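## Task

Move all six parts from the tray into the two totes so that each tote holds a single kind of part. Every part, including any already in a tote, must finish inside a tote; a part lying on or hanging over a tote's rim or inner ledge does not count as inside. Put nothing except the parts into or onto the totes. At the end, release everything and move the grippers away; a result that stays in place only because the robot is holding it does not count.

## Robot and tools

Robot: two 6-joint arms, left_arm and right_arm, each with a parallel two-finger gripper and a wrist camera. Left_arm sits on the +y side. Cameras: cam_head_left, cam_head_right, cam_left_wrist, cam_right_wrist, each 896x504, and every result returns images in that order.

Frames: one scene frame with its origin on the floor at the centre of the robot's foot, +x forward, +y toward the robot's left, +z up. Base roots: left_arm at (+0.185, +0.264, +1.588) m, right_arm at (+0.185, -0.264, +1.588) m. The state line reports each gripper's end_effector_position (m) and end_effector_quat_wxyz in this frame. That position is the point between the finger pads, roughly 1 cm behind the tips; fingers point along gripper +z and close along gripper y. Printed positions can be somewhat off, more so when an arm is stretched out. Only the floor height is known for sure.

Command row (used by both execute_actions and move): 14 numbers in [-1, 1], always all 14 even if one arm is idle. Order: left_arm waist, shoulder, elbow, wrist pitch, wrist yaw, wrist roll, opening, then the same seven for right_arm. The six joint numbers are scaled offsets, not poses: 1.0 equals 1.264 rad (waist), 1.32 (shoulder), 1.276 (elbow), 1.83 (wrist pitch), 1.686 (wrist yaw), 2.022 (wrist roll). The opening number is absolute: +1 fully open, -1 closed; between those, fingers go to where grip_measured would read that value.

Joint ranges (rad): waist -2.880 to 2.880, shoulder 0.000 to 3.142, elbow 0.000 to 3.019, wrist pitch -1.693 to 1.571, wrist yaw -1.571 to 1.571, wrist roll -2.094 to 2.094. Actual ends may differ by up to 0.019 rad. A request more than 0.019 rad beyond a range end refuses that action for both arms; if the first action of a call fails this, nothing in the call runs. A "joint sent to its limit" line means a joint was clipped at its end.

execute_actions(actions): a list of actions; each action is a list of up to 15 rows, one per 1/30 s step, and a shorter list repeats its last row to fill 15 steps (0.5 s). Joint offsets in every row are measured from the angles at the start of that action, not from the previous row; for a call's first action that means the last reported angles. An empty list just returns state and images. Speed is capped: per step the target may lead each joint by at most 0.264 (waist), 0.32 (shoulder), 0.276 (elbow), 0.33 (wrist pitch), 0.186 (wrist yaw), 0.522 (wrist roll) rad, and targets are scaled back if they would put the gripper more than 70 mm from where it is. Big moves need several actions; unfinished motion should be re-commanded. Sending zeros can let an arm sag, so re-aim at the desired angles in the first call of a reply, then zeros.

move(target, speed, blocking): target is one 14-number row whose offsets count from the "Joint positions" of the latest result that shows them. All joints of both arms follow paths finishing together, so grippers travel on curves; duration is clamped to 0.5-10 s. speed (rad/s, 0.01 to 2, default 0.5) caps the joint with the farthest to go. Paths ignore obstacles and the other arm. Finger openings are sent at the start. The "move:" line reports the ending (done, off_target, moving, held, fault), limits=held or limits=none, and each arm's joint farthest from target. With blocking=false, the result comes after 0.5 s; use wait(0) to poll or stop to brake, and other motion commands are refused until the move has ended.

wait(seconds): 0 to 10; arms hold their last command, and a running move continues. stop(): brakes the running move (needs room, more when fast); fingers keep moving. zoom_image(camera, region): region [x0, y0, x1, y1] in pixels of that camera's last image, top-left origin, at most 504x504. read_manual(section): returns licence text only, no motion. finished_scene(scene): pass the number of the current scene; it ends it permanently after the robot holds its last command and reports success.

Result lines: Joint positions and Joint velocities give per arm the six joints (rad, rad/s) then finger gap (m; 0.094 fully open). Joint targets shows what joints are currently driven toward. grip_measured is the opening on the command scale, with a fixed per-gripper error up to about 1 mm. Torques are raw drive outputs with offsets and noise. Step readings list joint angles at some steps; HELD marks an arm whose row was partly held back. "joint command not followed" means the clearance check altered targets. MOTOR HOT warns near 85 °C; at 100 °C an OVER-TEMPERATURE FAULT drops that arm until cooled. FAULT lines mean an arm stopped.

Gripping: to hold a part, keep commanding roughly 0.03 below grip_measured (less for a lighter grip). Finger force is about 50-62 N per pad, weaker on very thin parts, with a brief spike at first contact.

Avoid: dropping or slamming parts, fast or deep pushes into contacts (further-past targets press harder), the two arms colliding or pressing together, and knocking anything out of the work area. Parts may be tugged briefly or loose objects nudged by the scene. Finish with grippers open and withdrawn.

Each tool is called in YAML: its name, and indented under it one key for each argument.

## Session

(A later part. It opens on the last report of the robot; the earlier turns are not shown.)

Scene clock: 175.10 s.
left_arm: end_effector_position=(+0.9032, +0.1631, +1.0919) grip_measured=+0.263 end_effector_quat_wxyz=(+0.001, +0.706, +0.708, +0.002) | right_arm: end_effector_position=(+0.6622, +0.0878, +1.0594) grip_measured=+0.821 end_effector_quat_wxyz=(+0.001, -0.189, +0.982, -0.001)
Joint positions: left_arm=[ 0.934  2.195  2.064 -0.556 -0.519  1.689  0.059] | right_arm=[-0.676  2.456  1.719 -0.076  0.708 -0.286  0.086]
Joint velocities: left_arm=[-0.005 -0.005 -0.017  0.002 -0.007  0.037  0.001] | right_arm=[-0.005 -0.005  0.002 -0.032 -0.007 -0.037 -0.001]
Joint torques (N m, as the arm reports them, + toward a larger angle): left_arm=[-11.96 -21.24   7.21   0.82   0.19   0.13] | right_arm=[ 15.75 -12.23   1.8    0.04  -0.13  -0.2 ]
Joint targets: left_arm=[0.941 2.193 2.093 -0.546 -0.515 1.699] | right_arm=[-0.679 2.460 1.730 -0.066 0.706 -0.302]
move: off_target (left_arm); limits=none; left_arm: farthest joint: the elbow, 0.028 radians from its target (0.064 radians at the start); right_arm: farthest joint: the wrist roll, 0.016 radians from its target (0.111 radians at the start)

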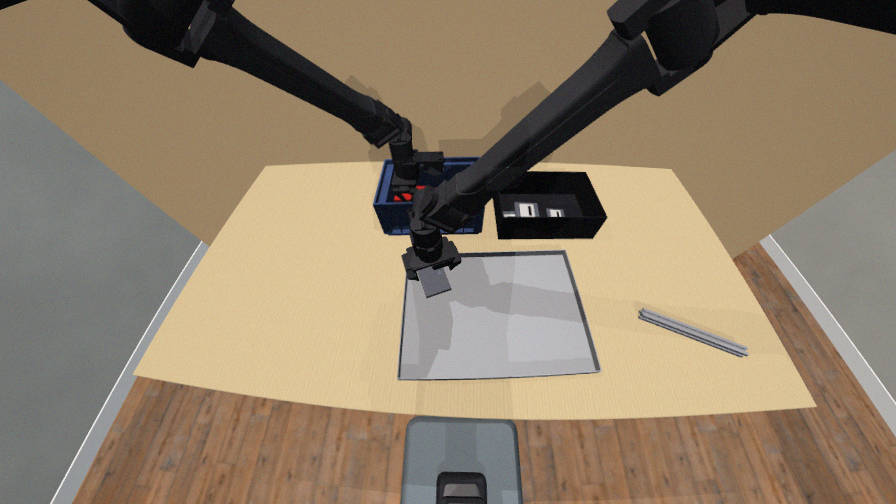

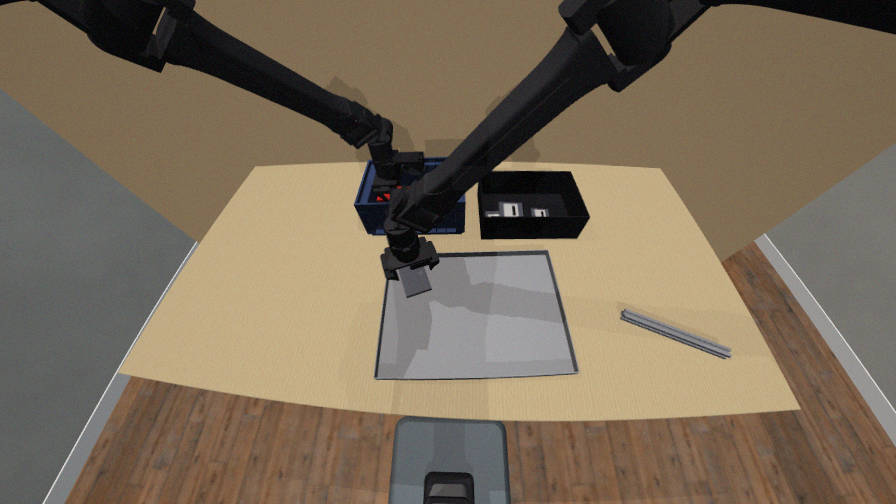

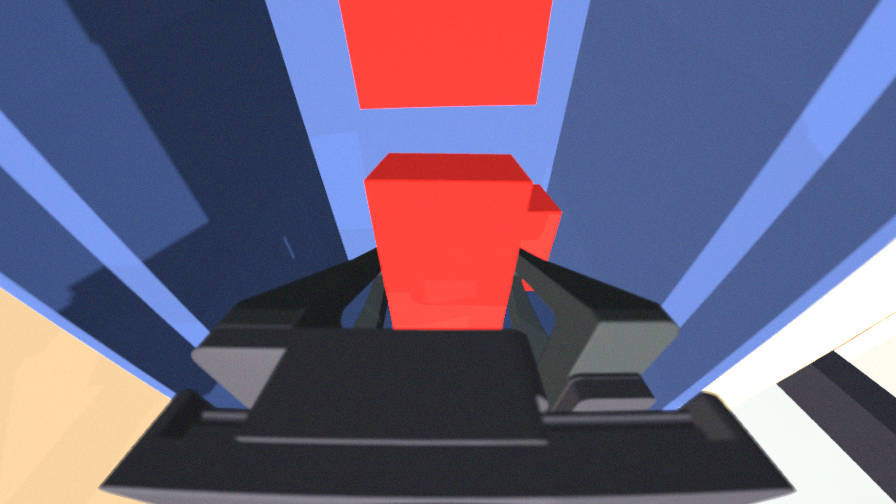

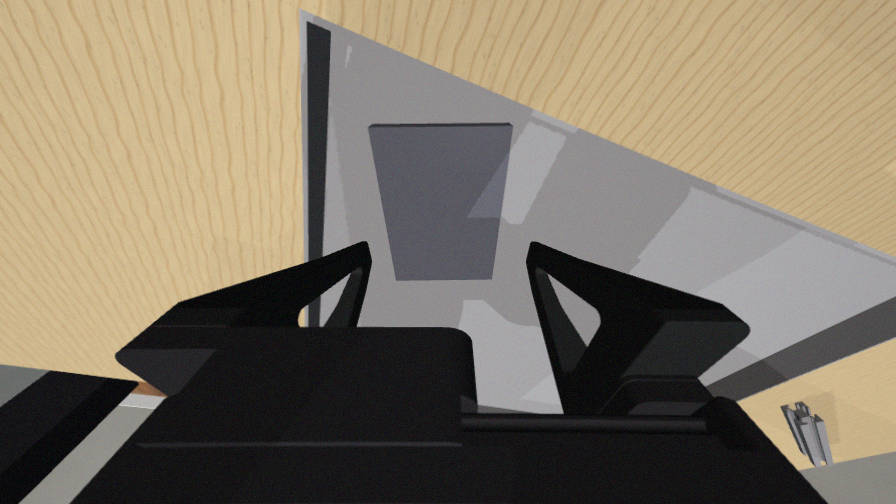

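execute_actions:
  actions: []

Scene clock: 177.00 s.
left_arm: end_effector_position=(+0.9028, +0.1628, +1.0915) grip_measured=+0.263 end_effector_quat_wxyz=(+0.001, +0.706, +0.708, +0.001) | right_arm: end_effector_position=(+0.6622, +0.0878, +1.0594) grip_measured=+0.821 end_effector_quat_wxyz=(+0.001, -0.190, +0.982, -0.001)
Joint positions: left_arm=[ 0.934  2.195  2.064 -0.556 -0.519  1.689  0.059] | right_arm=[-0.676  2.456  1.719 -0.076  0.708 -0.287  0.086]
Joint velocities: left_arm=[-0.005  0.005 -0.007 -0.002 -0.037  0.007 -0.   ] | right_arm=[-0.005 -0.005  0.002 -0.012 -0.037 -0.007 -0.001]
Joint torques (N m, as the arm reports them, + toward a larger angle): left_arm=[-11.6  -21.04   7.26   0.8    0.19   0.12] | right_arm=[ 15.75 -12.24   1.79   0.03  -0.13  -0.2 ]
Joint targets: left_arm=[0.941 2.194 2.093 -0.546 -0.515 1.699] | right_arm=[-0.679 2.460 1.730 -0.066 0.706 -0.302]

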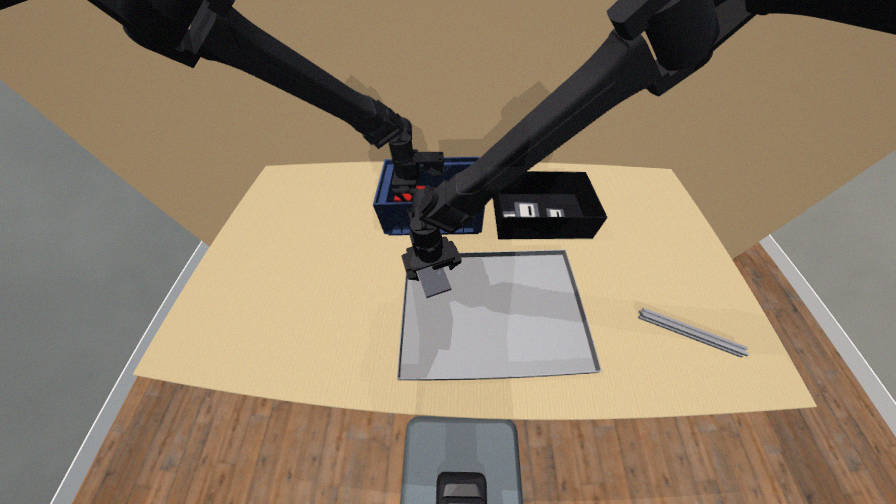

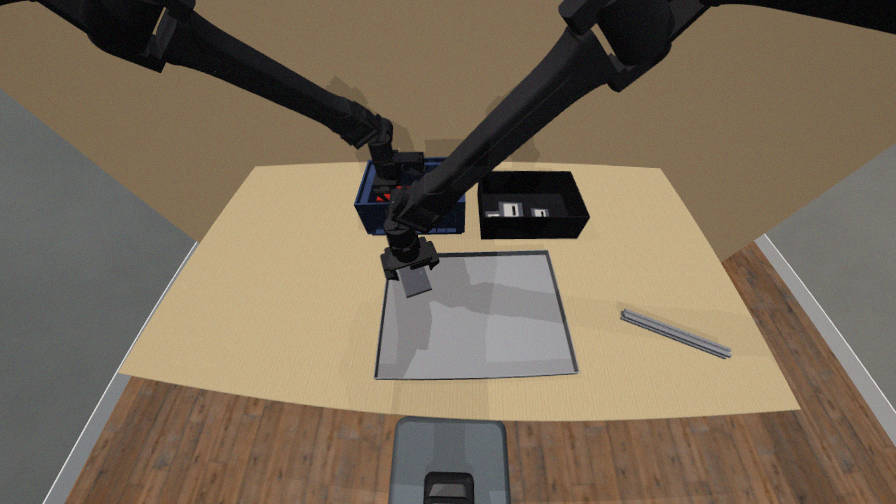

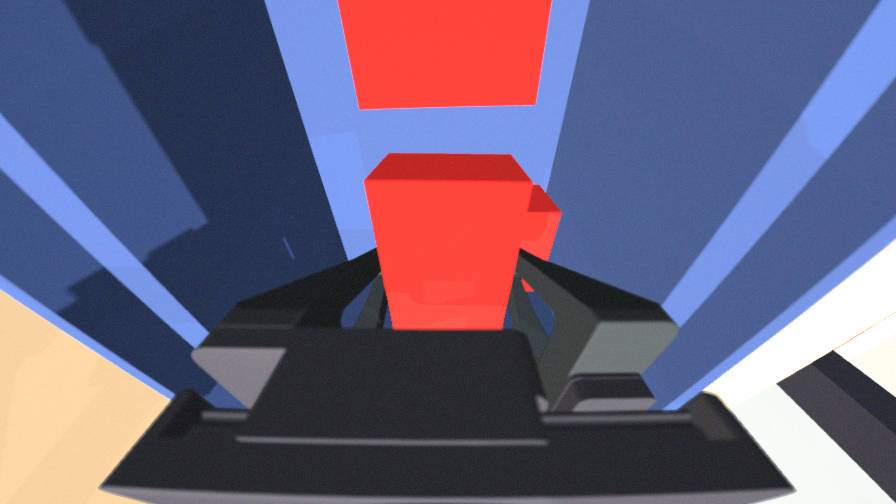

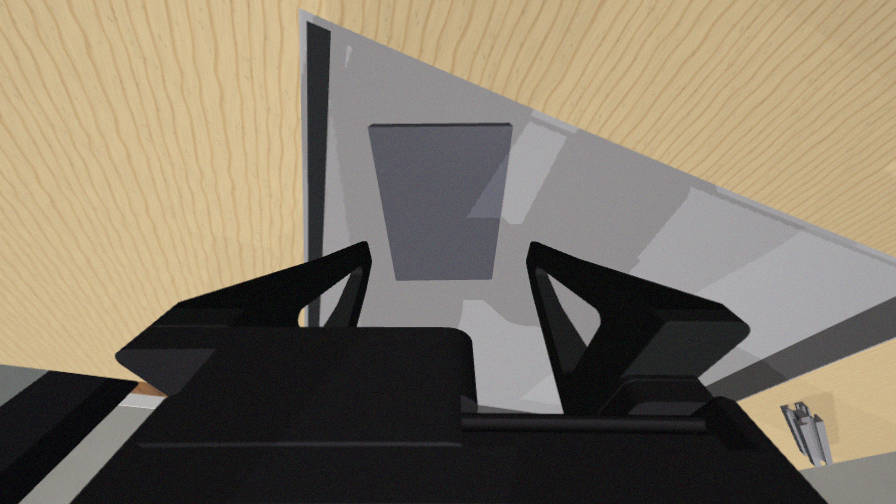

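move:
  target: [0.0103,0.0144,0.0361,0.0060,0.0053,0.0069,0.2,-0.0272,0.0625,0.0829,0.0058,-0.0142,-0.0227,0.82]
  speed: 0.1

Scene clock: 179.27 s.
left_arm: end_effector_position=(+0.9055, +0.1611, +1.0893) grip_measured=+0.263 end_effector_quat_wxyz=(+0.004, +0.706, +0.708, +0.002) | right_arm: end_effector_position=(+0.6619, +0.0901, +1.0254) grip_measured=+0.821 end_effector_quat_wxyz=(+0.001, -0.191, +0.982, +0.000)
Joint positions: left_arm=[ 0.934  2.205  2.079 -0.556 -0.515  1.692  0.059] | right_arm=[-0.705  2.532  1.814 -0.076  0.687 -0.317  0.086]
Joint velocities: left_arm=[-0.005  0.005 -0.007  0.002 -0.051  0.007 -0.001] | right_arm=[ 0.015  0.005  0.012 -0.012  0.007 -0.066 -0.   ]
Joint torques (N m, as the arm reports them, + toward a larger angle): left_arm=[-11.16 -20.14   7.56   0.89   0.21   0.13] | right_arm=[ 15.61 -12.02   1.88   0.02  -0.15  -0.2 ]
Joint targets: left_arm=[0.947 2.214 2.111 -0.545 -0.510 1.703] | right_arm=[-0.711 2.539 1.825 -0.066 0.684 -0.333]
move: off_target (left_arm); limits=none; left_arm: farthest joint: the elbow, 0.031 radians from its target (0.046 radians at the start); right_arm: farthest joint: the wrist roll, 0.016 radians from its target (0.046 radians at the start)

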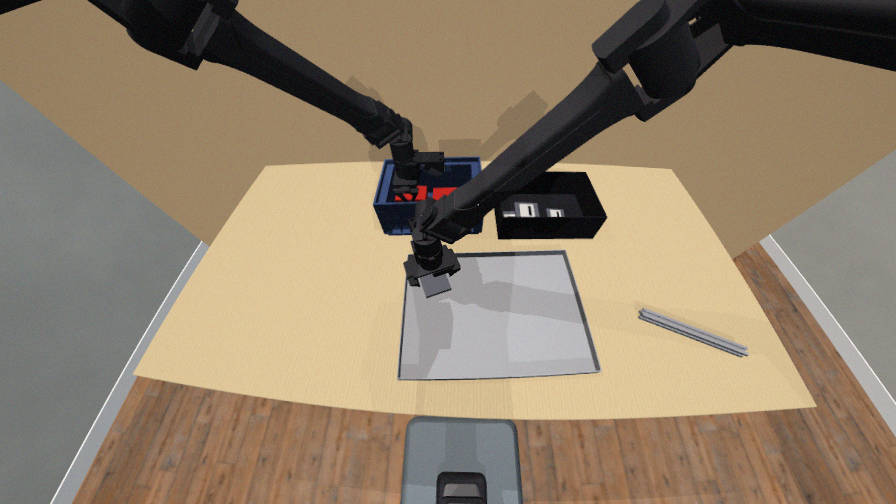

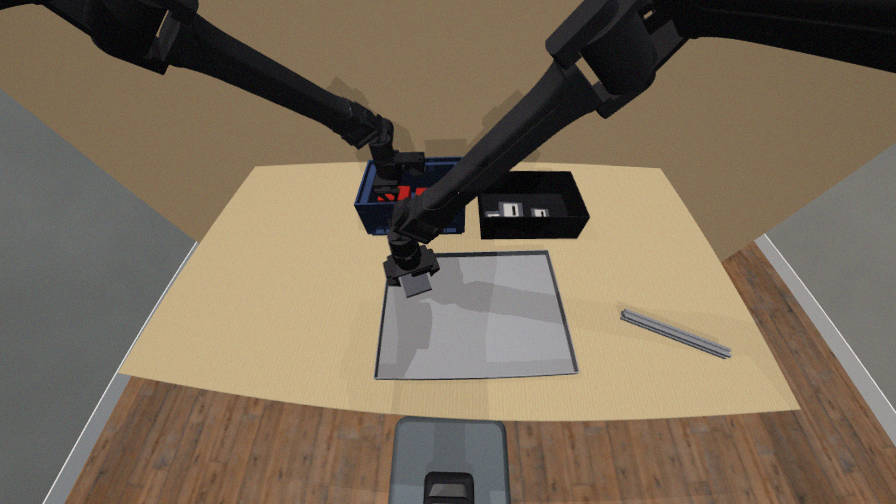

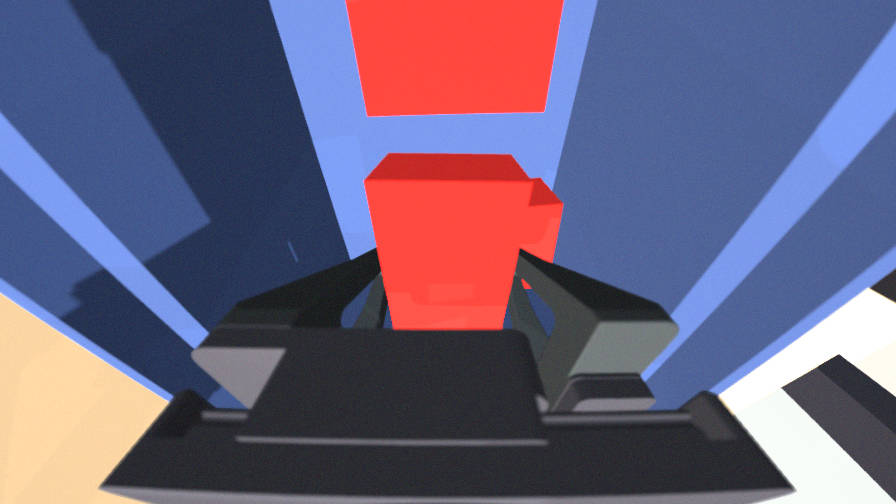

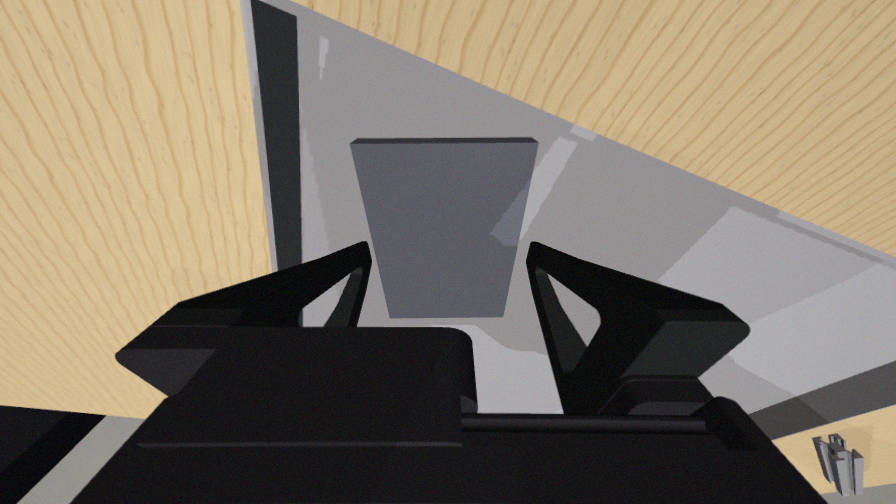

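execute_actions:
  actions:
    - [[0.0070,0.0080,0.0250,0.0060,0.0030,0.0054,0.2,-0.0047,0.0053,0.0086,0.0055,-0.0018,-0.0079,0.78],[0.0070,0.0085,0.0253,0.0060,0.0030,0.0054,0.2,-0.0047,0.0053,0.0086,0.0055,-0.0018,-0.0079,0.74],[0.0070,0.0090,0.0256,0.0060,0.0030,0.0054,0.2,-0.0047,0.0053,0.0086,0.0055,-0.0018,-0.0079,0.70],[0.0070,0.0095,0.0259,0.0060,0.0030,0.0054,0.2,-0.0047,0.0053,0.0086,0.0055,-0.0018,-0.0079,0.66],[0.0070,0.0100,0.0262,0.0060,0.0030,0.0054,0.2,-0.0047,0.0053,0.0086,0.0055,-0.0018,-0.0079,0.62],[0.0070,0.0105,0.0265,0.0060,0.0030,0.0054,0.2,-0.0047,0.0053,0.0086,0.0055,-0.0018,-0.0079,0.59],[0.0070,0.0110,0.0268,0.0060,0.0030,0.0054,0.2,-0.0047,0.0053,0.0086,0.0055,-0.0018,-0.0079,0.56],[0.0070,0.0115,0.0271,0.0060,0.0030,0.0054,0.2,-0.0047,0.0053,0.0086,0.0055,-0.0018,-0.0079,0.53],[0.0070,0.0120,0.0274,0.0060,0.0030,0.0054,0.2,-0.0047,0.0053,0.0086,0.0055,-0.0018,-0.0079,0.51],[0.0070,0.0125,0.0277,0.0060,0.0030,0.0054,0.2,-0.0047,0.0053,0.0086,0.0055,-0.0018,-0.0079,0.49],[0.0070,0.0130,0.0280,0.0060,0.0030,0.0054,0.2,-0.0047,0.0053,0.0086,0.0055,-0.0018,-0.0079,0.47],[0.0070,0.0135,0.0283,0.0060,0.0030,0.0054,0.2,-0.0047,0.0053,0.0086,0.0055,-0.0018,-0.0079,0.45],[0.0070,0.0140,0.0286,0.0060,0.0030,0.0054,0.2,-0.0047,0.0053,0.0086,0.0055,-0.0018,-0.0079,0.43],[0.0070,0.0145,0.0289,0.0060,0.0030,0.0054,0.2,-0.0047,0.0053,0.0086,0.0055,-0.0018,-0.0079,0.41],[0.0070,0.0150,0.0292,0.0060,0.0030,0.0054,0.2,-0.0047,0.0053,0.0086,0.0055,-0.0018,-0.0079,0.40]]

wait:
  seconds: 0.4

Scene clock: 181.67 s.
left_arm: end_effector_position=(+0.9064, +0.1610, +1.0889) grip_measured=+0.263 end_effector_quat_wxyz=(+0.004, +0.706, +0.708, +0.003) | right_arm: end_effector_position=(+0.6619, +0.0904, +1.0254) grip_measured=+0.459 end_effector_quat_wxyz=(+0.001, -0.191, +0.982, +0.001)
Joint positions: left_arm=[ 0.934  2.207  2.084 -0.556 -0.515  1.694  0.059] | right_arm=[-0.705  2.532  1.814 -0.076  0.685 -0.318  0.069]
Joint velocities: left_arm=[-0.005 -0.005  0.002 -0.012  0.081 -0.037  0.001] | right_arm=[-0.005  0.005 -0.017  0.007  0.022 -0.022 -0.   ]
Joint torques (N m, as the arm reports them, + toward a larger angle): left_arm=[-11.78 -19.99   7.91   0.8    0.22   0.07] | right_arm=[ 15.62 -12.     1.81   0.01  -0.11  -0.21]
Joint targets: left_arm=[0.943 2.225 2.116 -0.545 -0.510 1.703] | right_arm=[-0.711 2.539 1.825 -0.066 0.684 -0.333]
Step readings (joint positions):
0: left_arm=[0.934 2.205 2.079 -0.556 -0.515 1.692] | right_arm=[-0.705 2.532 1.814 -0.076 0.687 -0.317]
1: left_arm=[0.934 2.205 2.079 -0.556 -0.515 1.692] | right_arm=[-0.705 2.532 1.814 -0.076 0.686 -0.317]
2: left_arm=[0.934 2.205 2.079 -0.556 -0.515 1.692] | right_arm=[-0.705 2.532 1.814 -0.076 0.686 -0.318]
4: left_arm=[0.934 2.205 2.079 -0.556 -0.515 1.692] | right_arm=[-0.705 2.532 1.814 -0.076 0.686 -0.318]
8: left_arm=[0.934 2.206 2.080 -0.556 -0.515 1.693] | right_arm=[-0.705 2.532 1.814 -0.076 0.685 -0.318]
15: Joint positions above

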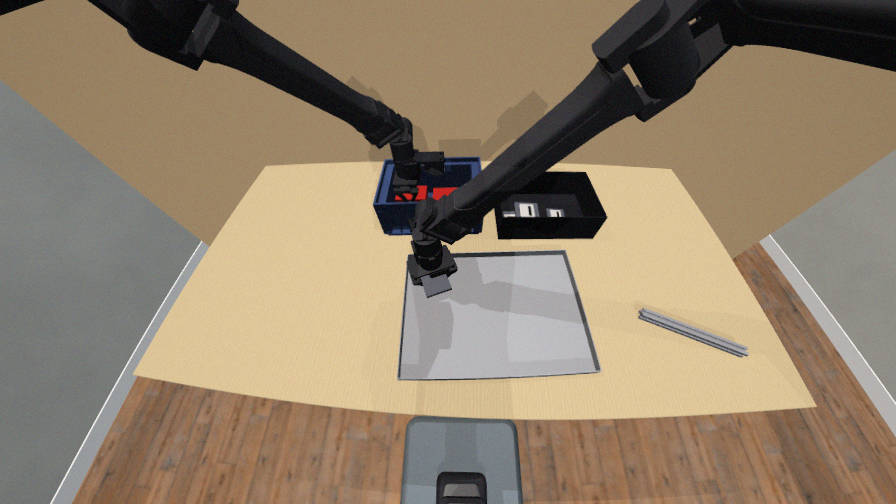

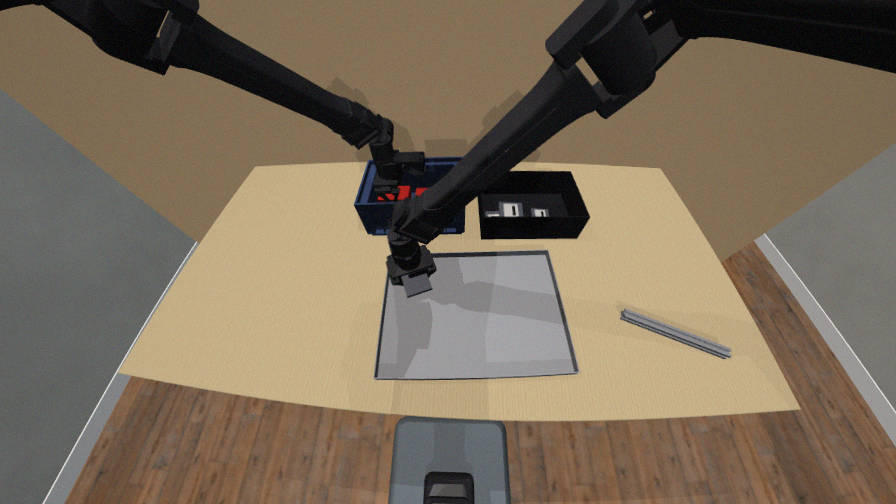

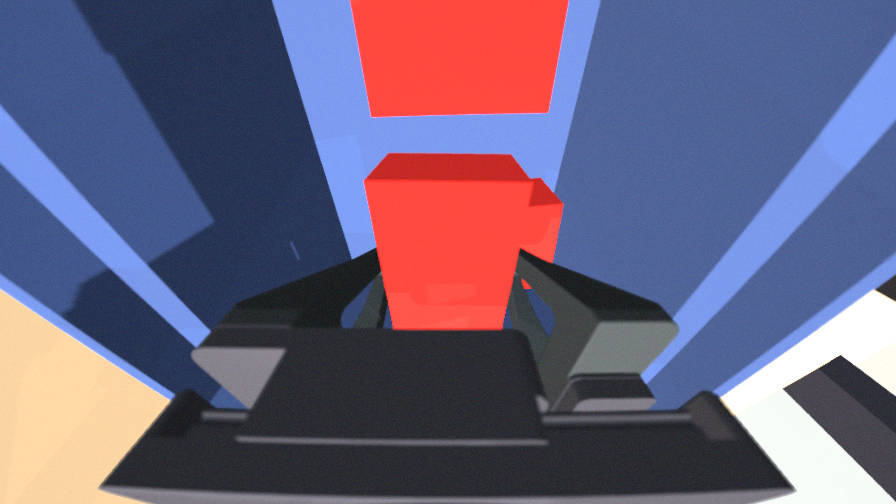

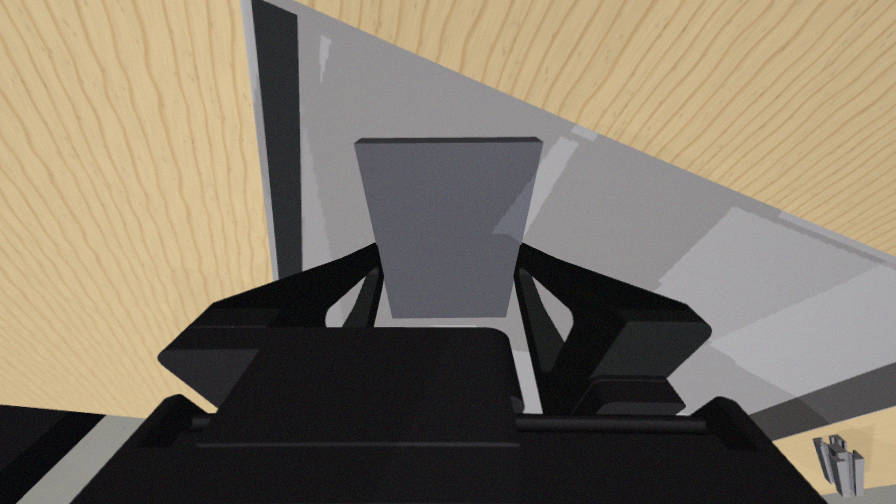

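Scene clock: 182.07 s.
left_arm: end_effector_position=(+0.9066, +0.1611, +1.0889) grip_measured=+0.263 end_effector_quat_wxyz=(+0.004, +0.706, +0.708, +0.003) | right_arm: end_effector_position=(+0.6619, +0.0904, +1.0254) grip_measured=+0.459 end_effector_quat_wxyz=(+0.001, -0.191, +0.982, +0.001)
Joint positions: left_arm=[ 0.934  2.207  2.084 -0.556 -0.515  1.694  0.059] | right_arm=[-0.705  2.532  1.814 -0.076  0.685 -0.318  0.069]
Joint velocities: left_arm=[ 0.005 -0.015 -0.002  0.012 -0.007  0.037 -0.001] | right_arm=[-0.015 -0.015  0.002 -0.012 -0.007  0.007  0.   ]
Joint torques (N m, as the arm reports them, + toward a larger angle): left_arm=[-11.66 -19.4    7.71   0.83   0.22   0.11] | right_arm=[ 15.58 -12.     1.85  -0.01  -0.11  -0.2 ]
Joint targets: left_arm=[0.943 2.225 2.116 -0.545 -0.510 1.703] | right_arm=[-0.711 2.539 1.825 -0.066 0.684 -0.333]
wait: 0.40 s; at rest by 0.17 s

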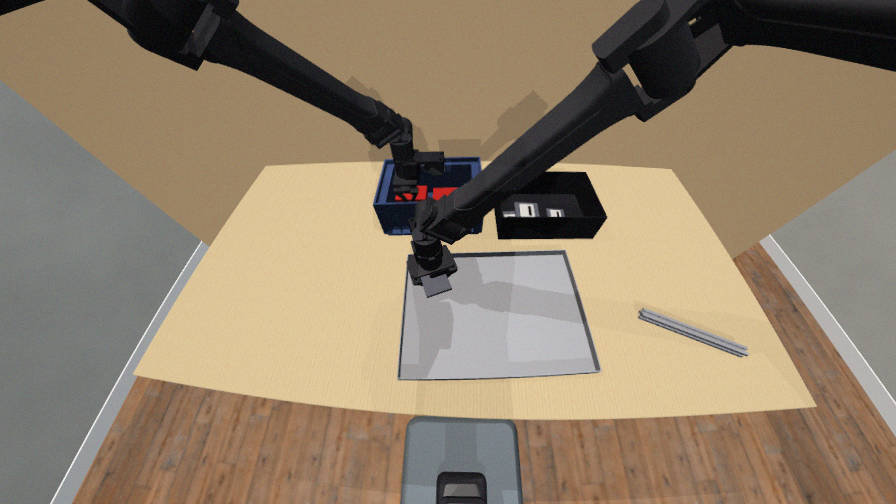

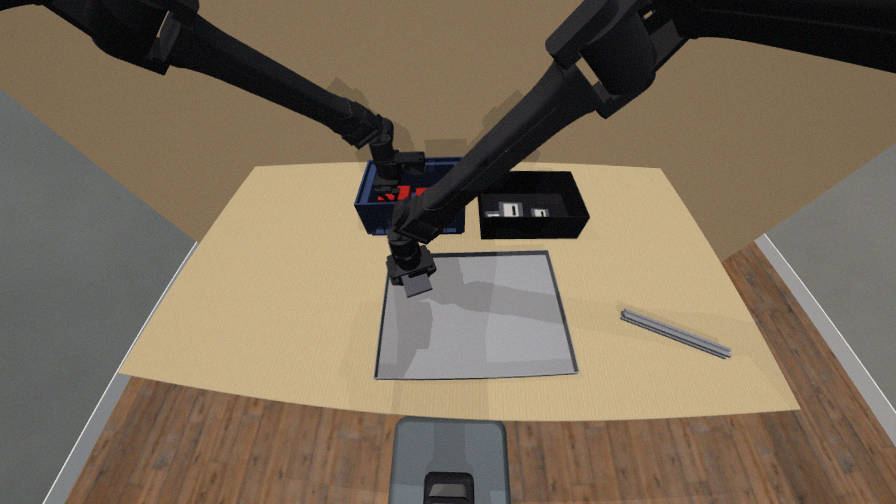

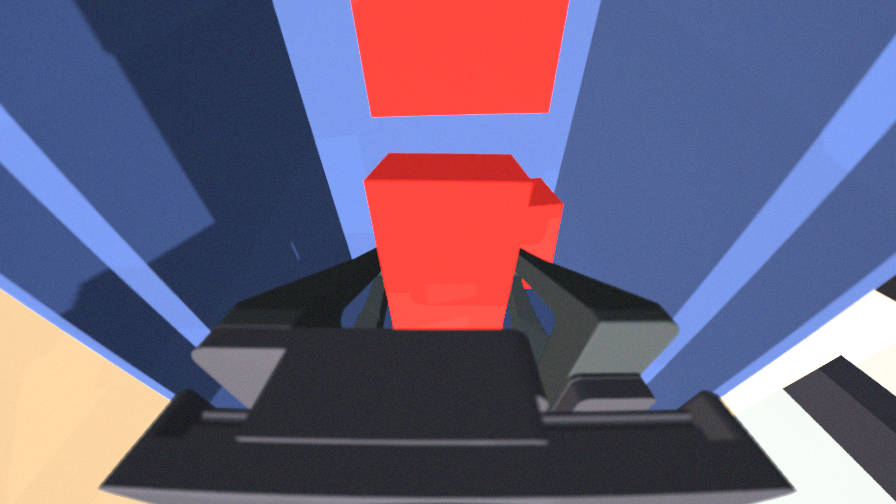

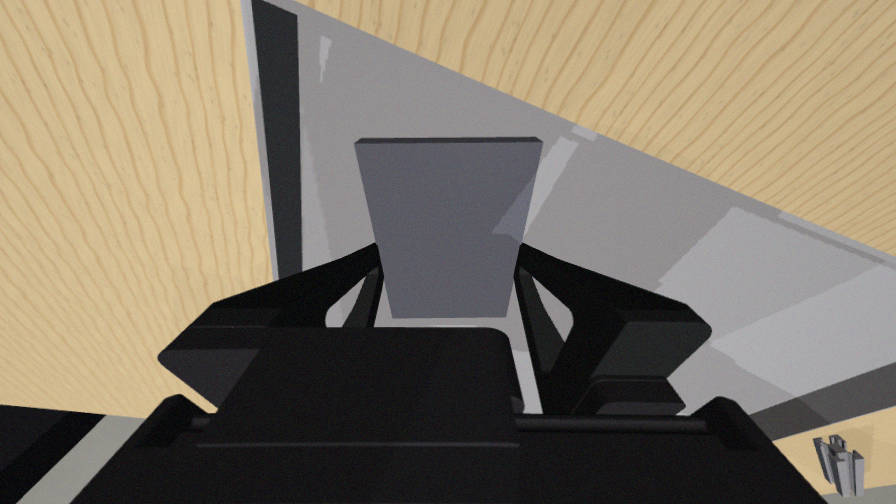

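move:
  target: [0.0055,0.0,0.0235,0.0060,0.0024,0.0045,0.55,0.0356,-0.0712,-0.0768,0.003,0.0154,0.0,0.40]
  speed: 0.2

Scene clock: 183.87 s.
left_arm: end_effector_position=(+0.9082, +0.1616, +1.0895) grip_measured=+0.548 end_effector_quat_wxyz=(+0.005, +0.706, +0.708, +0.004) | right_arm: end_effector_position=(+0.6654, +0.0833, +1.0580) grip_measured=+0.459 end_effector_quat_wxyz=(+0.001, -0.202, +0.979, -0.003)
Joint positions: left_arm=[ 0.934  2.207  2.087 -0.556 -0.515  1.694  0.073] | right_arm=[-0.682  2.453  1.72  -0.076  0.709 -0.318  0.069]
Joint velocities: left_arm=[-0.015  0.005 -0.002  0.002 -0.051  0.007  0.001] | right_arm=[-0.015  0.015 -0.017  0.017 -0.11   0.007  0.001]
Joint torques (N m, as the arm reports them, + toward a larger angle): left_arm=[-11.84 -21.1    7.23   0.85   0.18   0.11] | right_arm=[ 17.81 -13.9    0.44  -0.1    0.07  -0.07]
Joint targets: left_arm=[0.941 2.207 2.114 -0.545 -0.511 1.703] | right_arm=[-0.660 2.438 1.715 -0.071 0.711 -0.318]
move: off_target (left_arm, right_arm); limits=none; left_arm: farthest joint: the elbow, 0.027 radians from its target (0.030 radians at the start); right_arm: farthest joint: the waist, 0.022 radians from its target (0.045 radians at the start)

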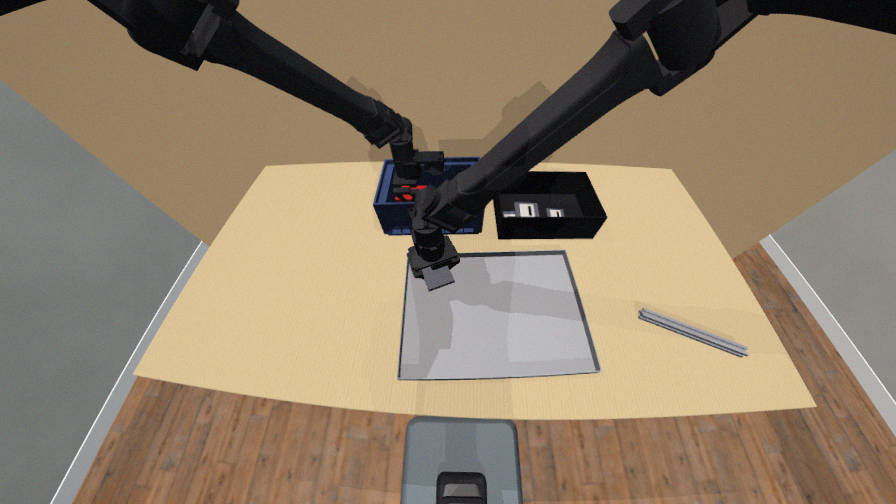

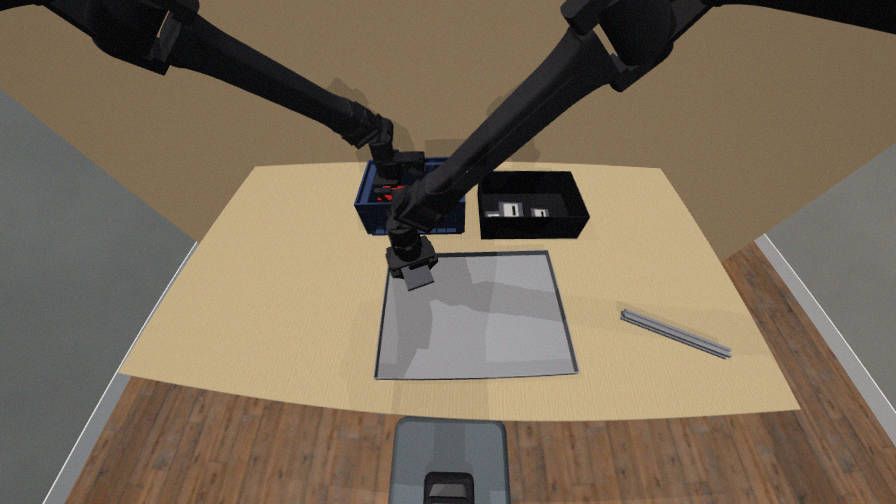

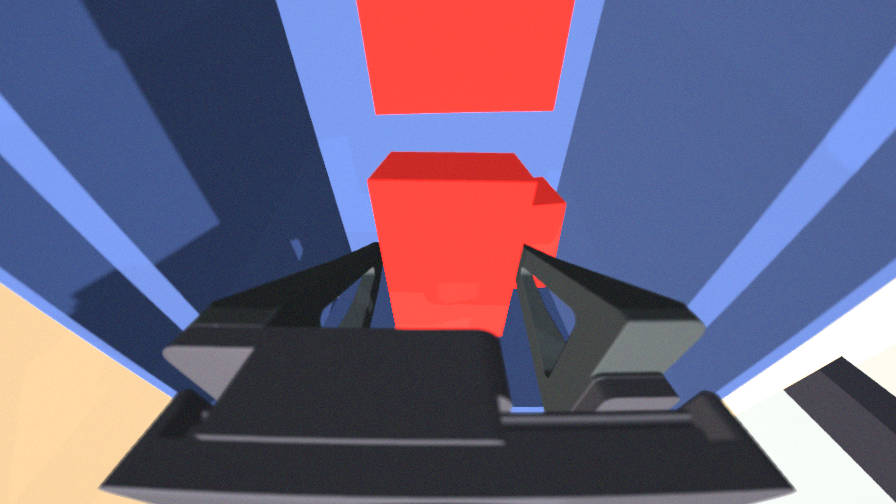

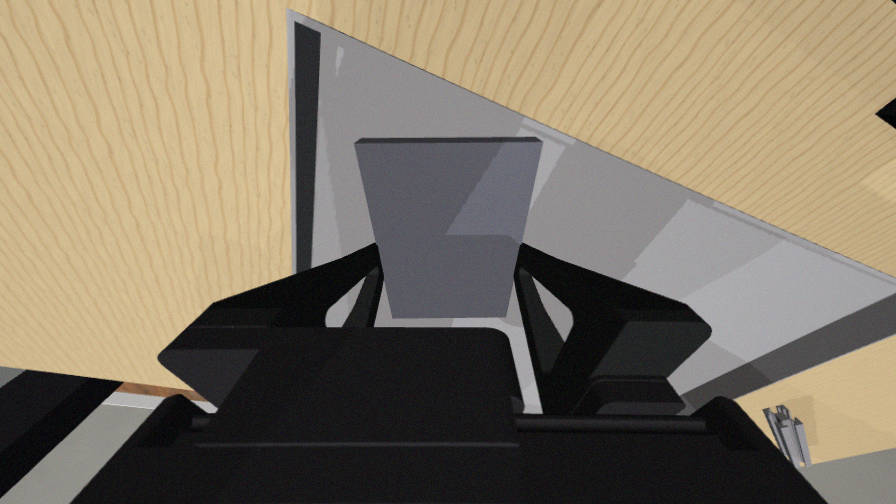

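execute_actions:
  actions:
    - [[-0.0056,-0.0052,0.0163,-0.0018,-0.001,-0.002,0.55,-0.0002,-0.0128,-0.0053,0,-0.0001,0.0001,0.4],[-0.0117,-0.0119,0.0098,-0.004,-0.0022,-0.0041,0.55,-0.0009,-0.0169,-0.009,-0.0002,-0.0005,0.0004,0.4],[-0.0181,-0.0195,0.0025,-0.0062,-0.0037,-0.0065,0.55,-0.0019,-0.0231,-0.0146,-0.0004,-0.0011,0.0008,0.4],[-0.0196,-0.0236,-0.0058,-0.0068,-0.0046,-0.0073,0.55,-0.0032,-0.0311,-0.0219,-0.0006,-0.0019,0.0013,0.4],[-0.0213,-0.0284,-0.0148,-0.0074,-0.0056,-0.0082,0.55,-0.0048,-0.0405,-0.0304,-0.0009,-0.0028,0.0019,0.4],[-0.0233,-0.0337,-0.0201,-0.008,-0.0068,-0.0092,0.55,-0.0065,-0.0509,-0.0398,-0.0012,-0.0038,0.0026,0.4],[-0.0253,-0.0393,-0.0256,-0.0087,-0.008,-0.0103,0.55,-0.0083,-0.0619,-0.0498,-0.0015,-0.0048,0.0034,0.4],[-0.0273,-0.045,-0.0313,-0.0094,-0.0092,-0.0114,0.55,-0.0101,-0.0731,-0.0599,-0.0019,-0.0059,0.0041,0.4],[-0.0294,-0.0506,-0.0369,-0.0101,-0.0105,-0.0124,0.55,-0.0119,-0.0841,-0.0699,-0.0022,-0.0069,0.0049,0.4],[-0.0313,-0.0559,-0.0422,-0.0108,-0.0116,-0.0134,0.55,-0.0136,-0.0946,-0.0793,-0.0025,-0.0079,0.0056,0.4],[-0.033,-0.0607,-0.047,-0.0114,-0.0127,-0.0143,0.55,-0.0152,-0.104,-0.0879,-0.0028,-0.0088,0.0062,0.4],[-0.0345,-0.0647,-0.051,-0.0119,-0.0136,-0.0151,0.55,-0.0165,-0.112,-0.0951,-0.0031,-0.0096,0.0067,0.4],[-0.0356,-0.0679,-0.0542,-0.0123,-0.0142,-0.0157,0.55,-0.0175,-0.1182,-0.1008,-0.0033,-0.0102,0.0071,0.4],[-0.0363,-0.0699,-0.0562,-0.0125,-0.0147,-0.0161,0.55,-0.0182,-0.1222,-0.1044,-0.0034,-0.0105,0.0074,0.4],[-0.0366,-0.0707,-0.057,-0.0126,-0.0149,-0.0162,0.55,-0.0184,-0.1237,-0.1057,-0.0034,-0.0107,0.0075,0.4]]

wait:
  seconds: 0.3

Scene clock: 189.47 s.
left_arm: end_effector_position=(+0.8970, +0.1616, +1.1083) grip_measured=+0.548 end_effector_quat_wxyz=(-0.007, +0.708, +0.706, -0.003) | right_arm: end_effector_position=(+0.6736, +0.0459, +1.0858) grip_measured=+0.459 end_effector_quat_wxyz=(-0.005, -0.198, +0.980, -0.001)
Joint positions: left_arm=[ 0.92   2.155  2.015 -0.57  -0.535  1.677  0.073] | right_arm=[-0.699  2.331  1.594 -0.077  0.694 -0.318  0.069]
Joint velocities: left_arm=[-0.083 -0.171 -0.071 -0.022 -0.022 -0.037 -0.   ] | right_arm=[-0.083 -0.337 -0.1   -0.027 -0.081  0.095  0.   ]
Joint torques (N m, as the arm reports them, + toward a larger angle): left_arm=[-15.38 -22.76   4.75  -0.01  -0.1   -0.09] | right_arm=[ 14.87 -14.39   0.51  -0.51  -0.17   0.07]
Joint targets: left_arm=[0.888 2.114 2.014 -0.579 -0.540 1.661] | right_arm=[-0.705 2.289 1.586 -0.083 0.691 -0.303]
Step readings (joint positions):
0: left_arm=[0.934 2.207 2.087 -0.556 -0.515 1.694] | right_arm=[-0.682 2.453 1.720 -0.076 0.709 -0.318]
1: left_arm=[0.934 2.207 2.087 -0.556 -0.515 1.694] | right_arm=[-0.682 2.453 1.720 -0.076 0.709 -0.318]
2: left_arm=[0.934 2.207 2.087 -0.556 -0.515 1.694] | right_arm=[-0.682 2.453 1.720 -0.076 0.709 -0.318]
4: left_arm=[0.934 2.207 2.086 -0.557 -0.517 1.692] | right_arm=[-0.682 2.450 1.713 -0.076 0.708 -0.318]
8: left_arm=[0.933 2.194 2.059 -0.561 -0.524 1.687] | right_arm=[-0.683 2.421 1.668 -0.076 0.702 -0.318]
15: Joint positions above

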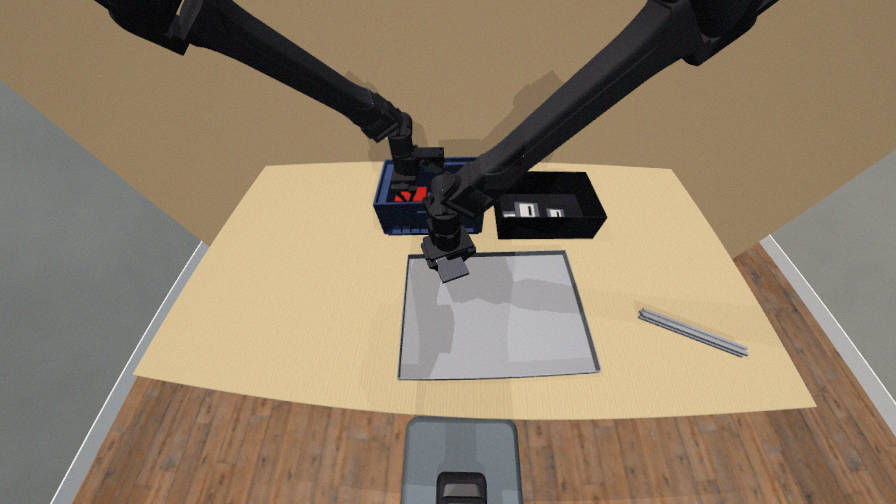

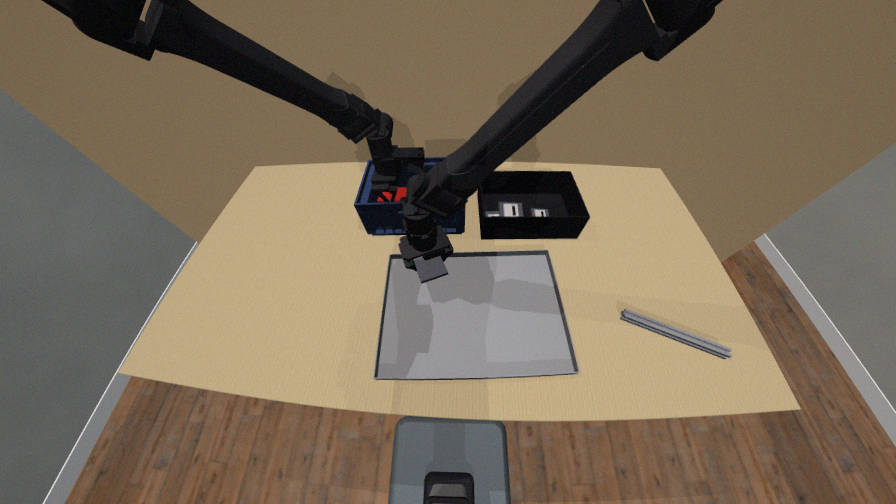

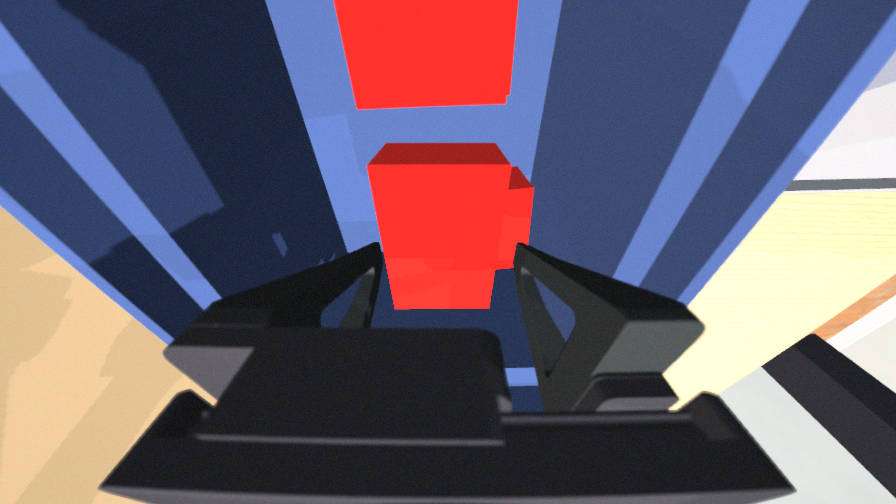

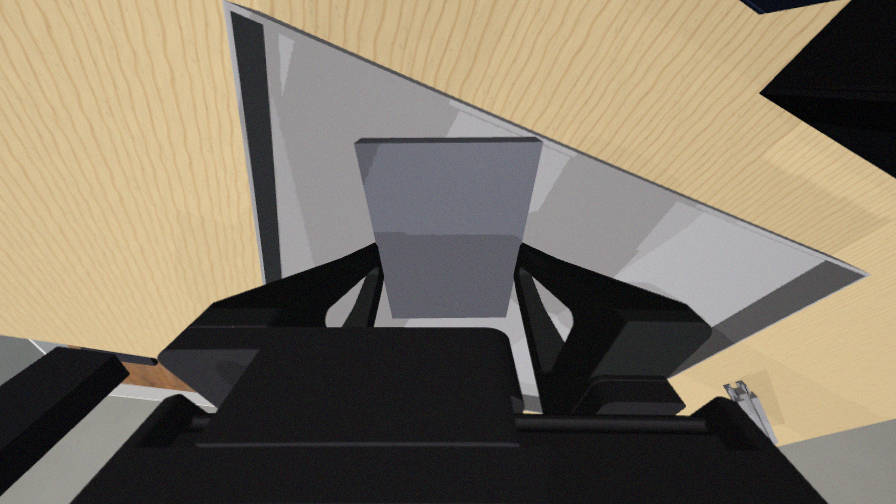

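Scene clock: 189.77 s.
left_arm: end_effector_position=(+0.9091, +0.1601, +1.1234) grip_measured=+0.548 end_effector_quat_wxyz=(+0.003, +0.706, +0.709, +0.002) | right_arm: end_effector_position=(+0.6982, +0.0315, +1.0949) grip_measured=+0.459 end_effector_quat_wxyz=(+0.008, -0.184, +0.983, -0.005)
Joint positions: left_arm=[ 0.908  2.133  2.013 -0.571 -0.536  1.672  0.073] | right_arm=[-0.708  2.29   1.592 -0.077  0.693 -0.317  0.069]
Joint velocities: left_arm=[ 0.005  0.005 -0.007  0.017  0.022 -0.037 -0.   ] | right_arm=[-0.005  0.005 -0.027  0.002 -0.051 -0.007  0.   ]
Joint torques (N m, as the arm reports them, + toward a larger angle): left_arm=[-14.03 -22.75   4.55   0.1   -0.12  -0.06] | right_arm=[ 14.99 -13.53   0.63  -0.46  -0.11   0.06]
Joint targets: left_arm=[0.888 2.114 2.014 -0.579 -0.540 1.661] | right_arm=[-0.705 2.289 1.585 -0.083 0.691 -0.303]
wait: 0.30 s; no rest

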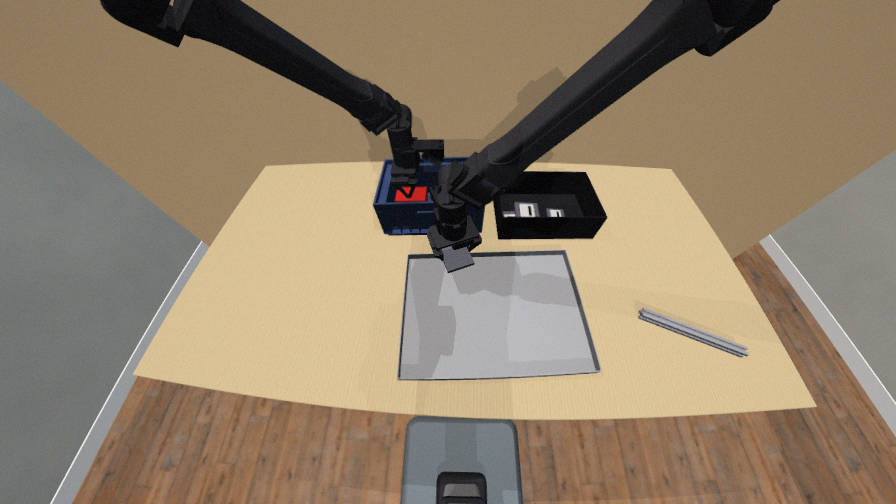

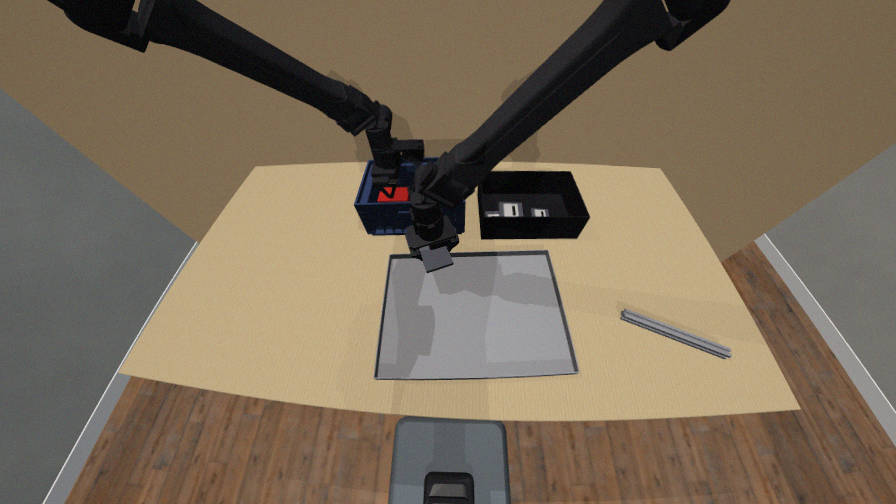

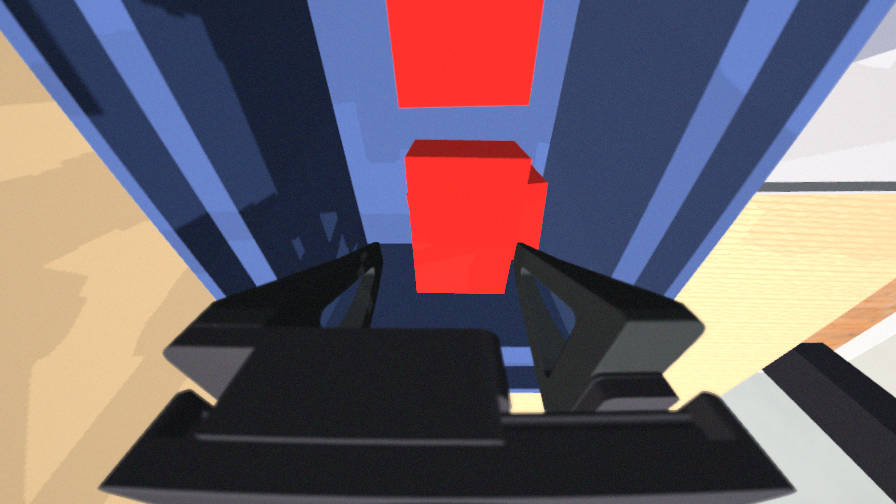

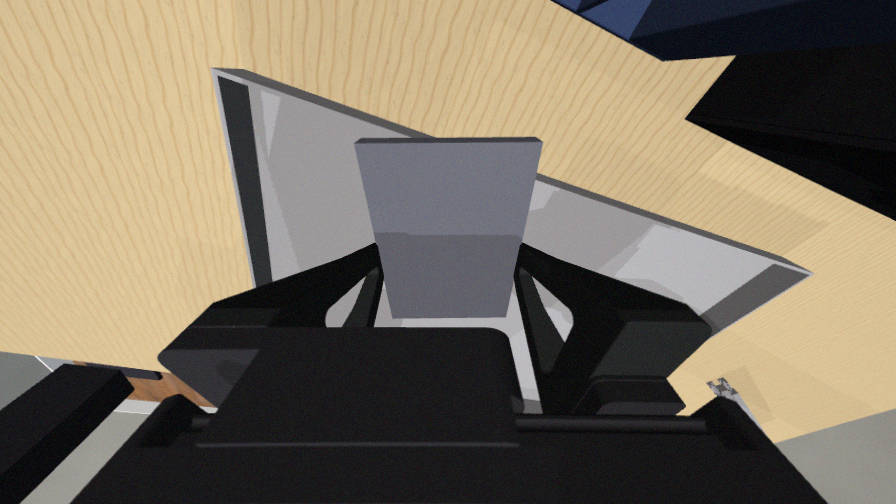

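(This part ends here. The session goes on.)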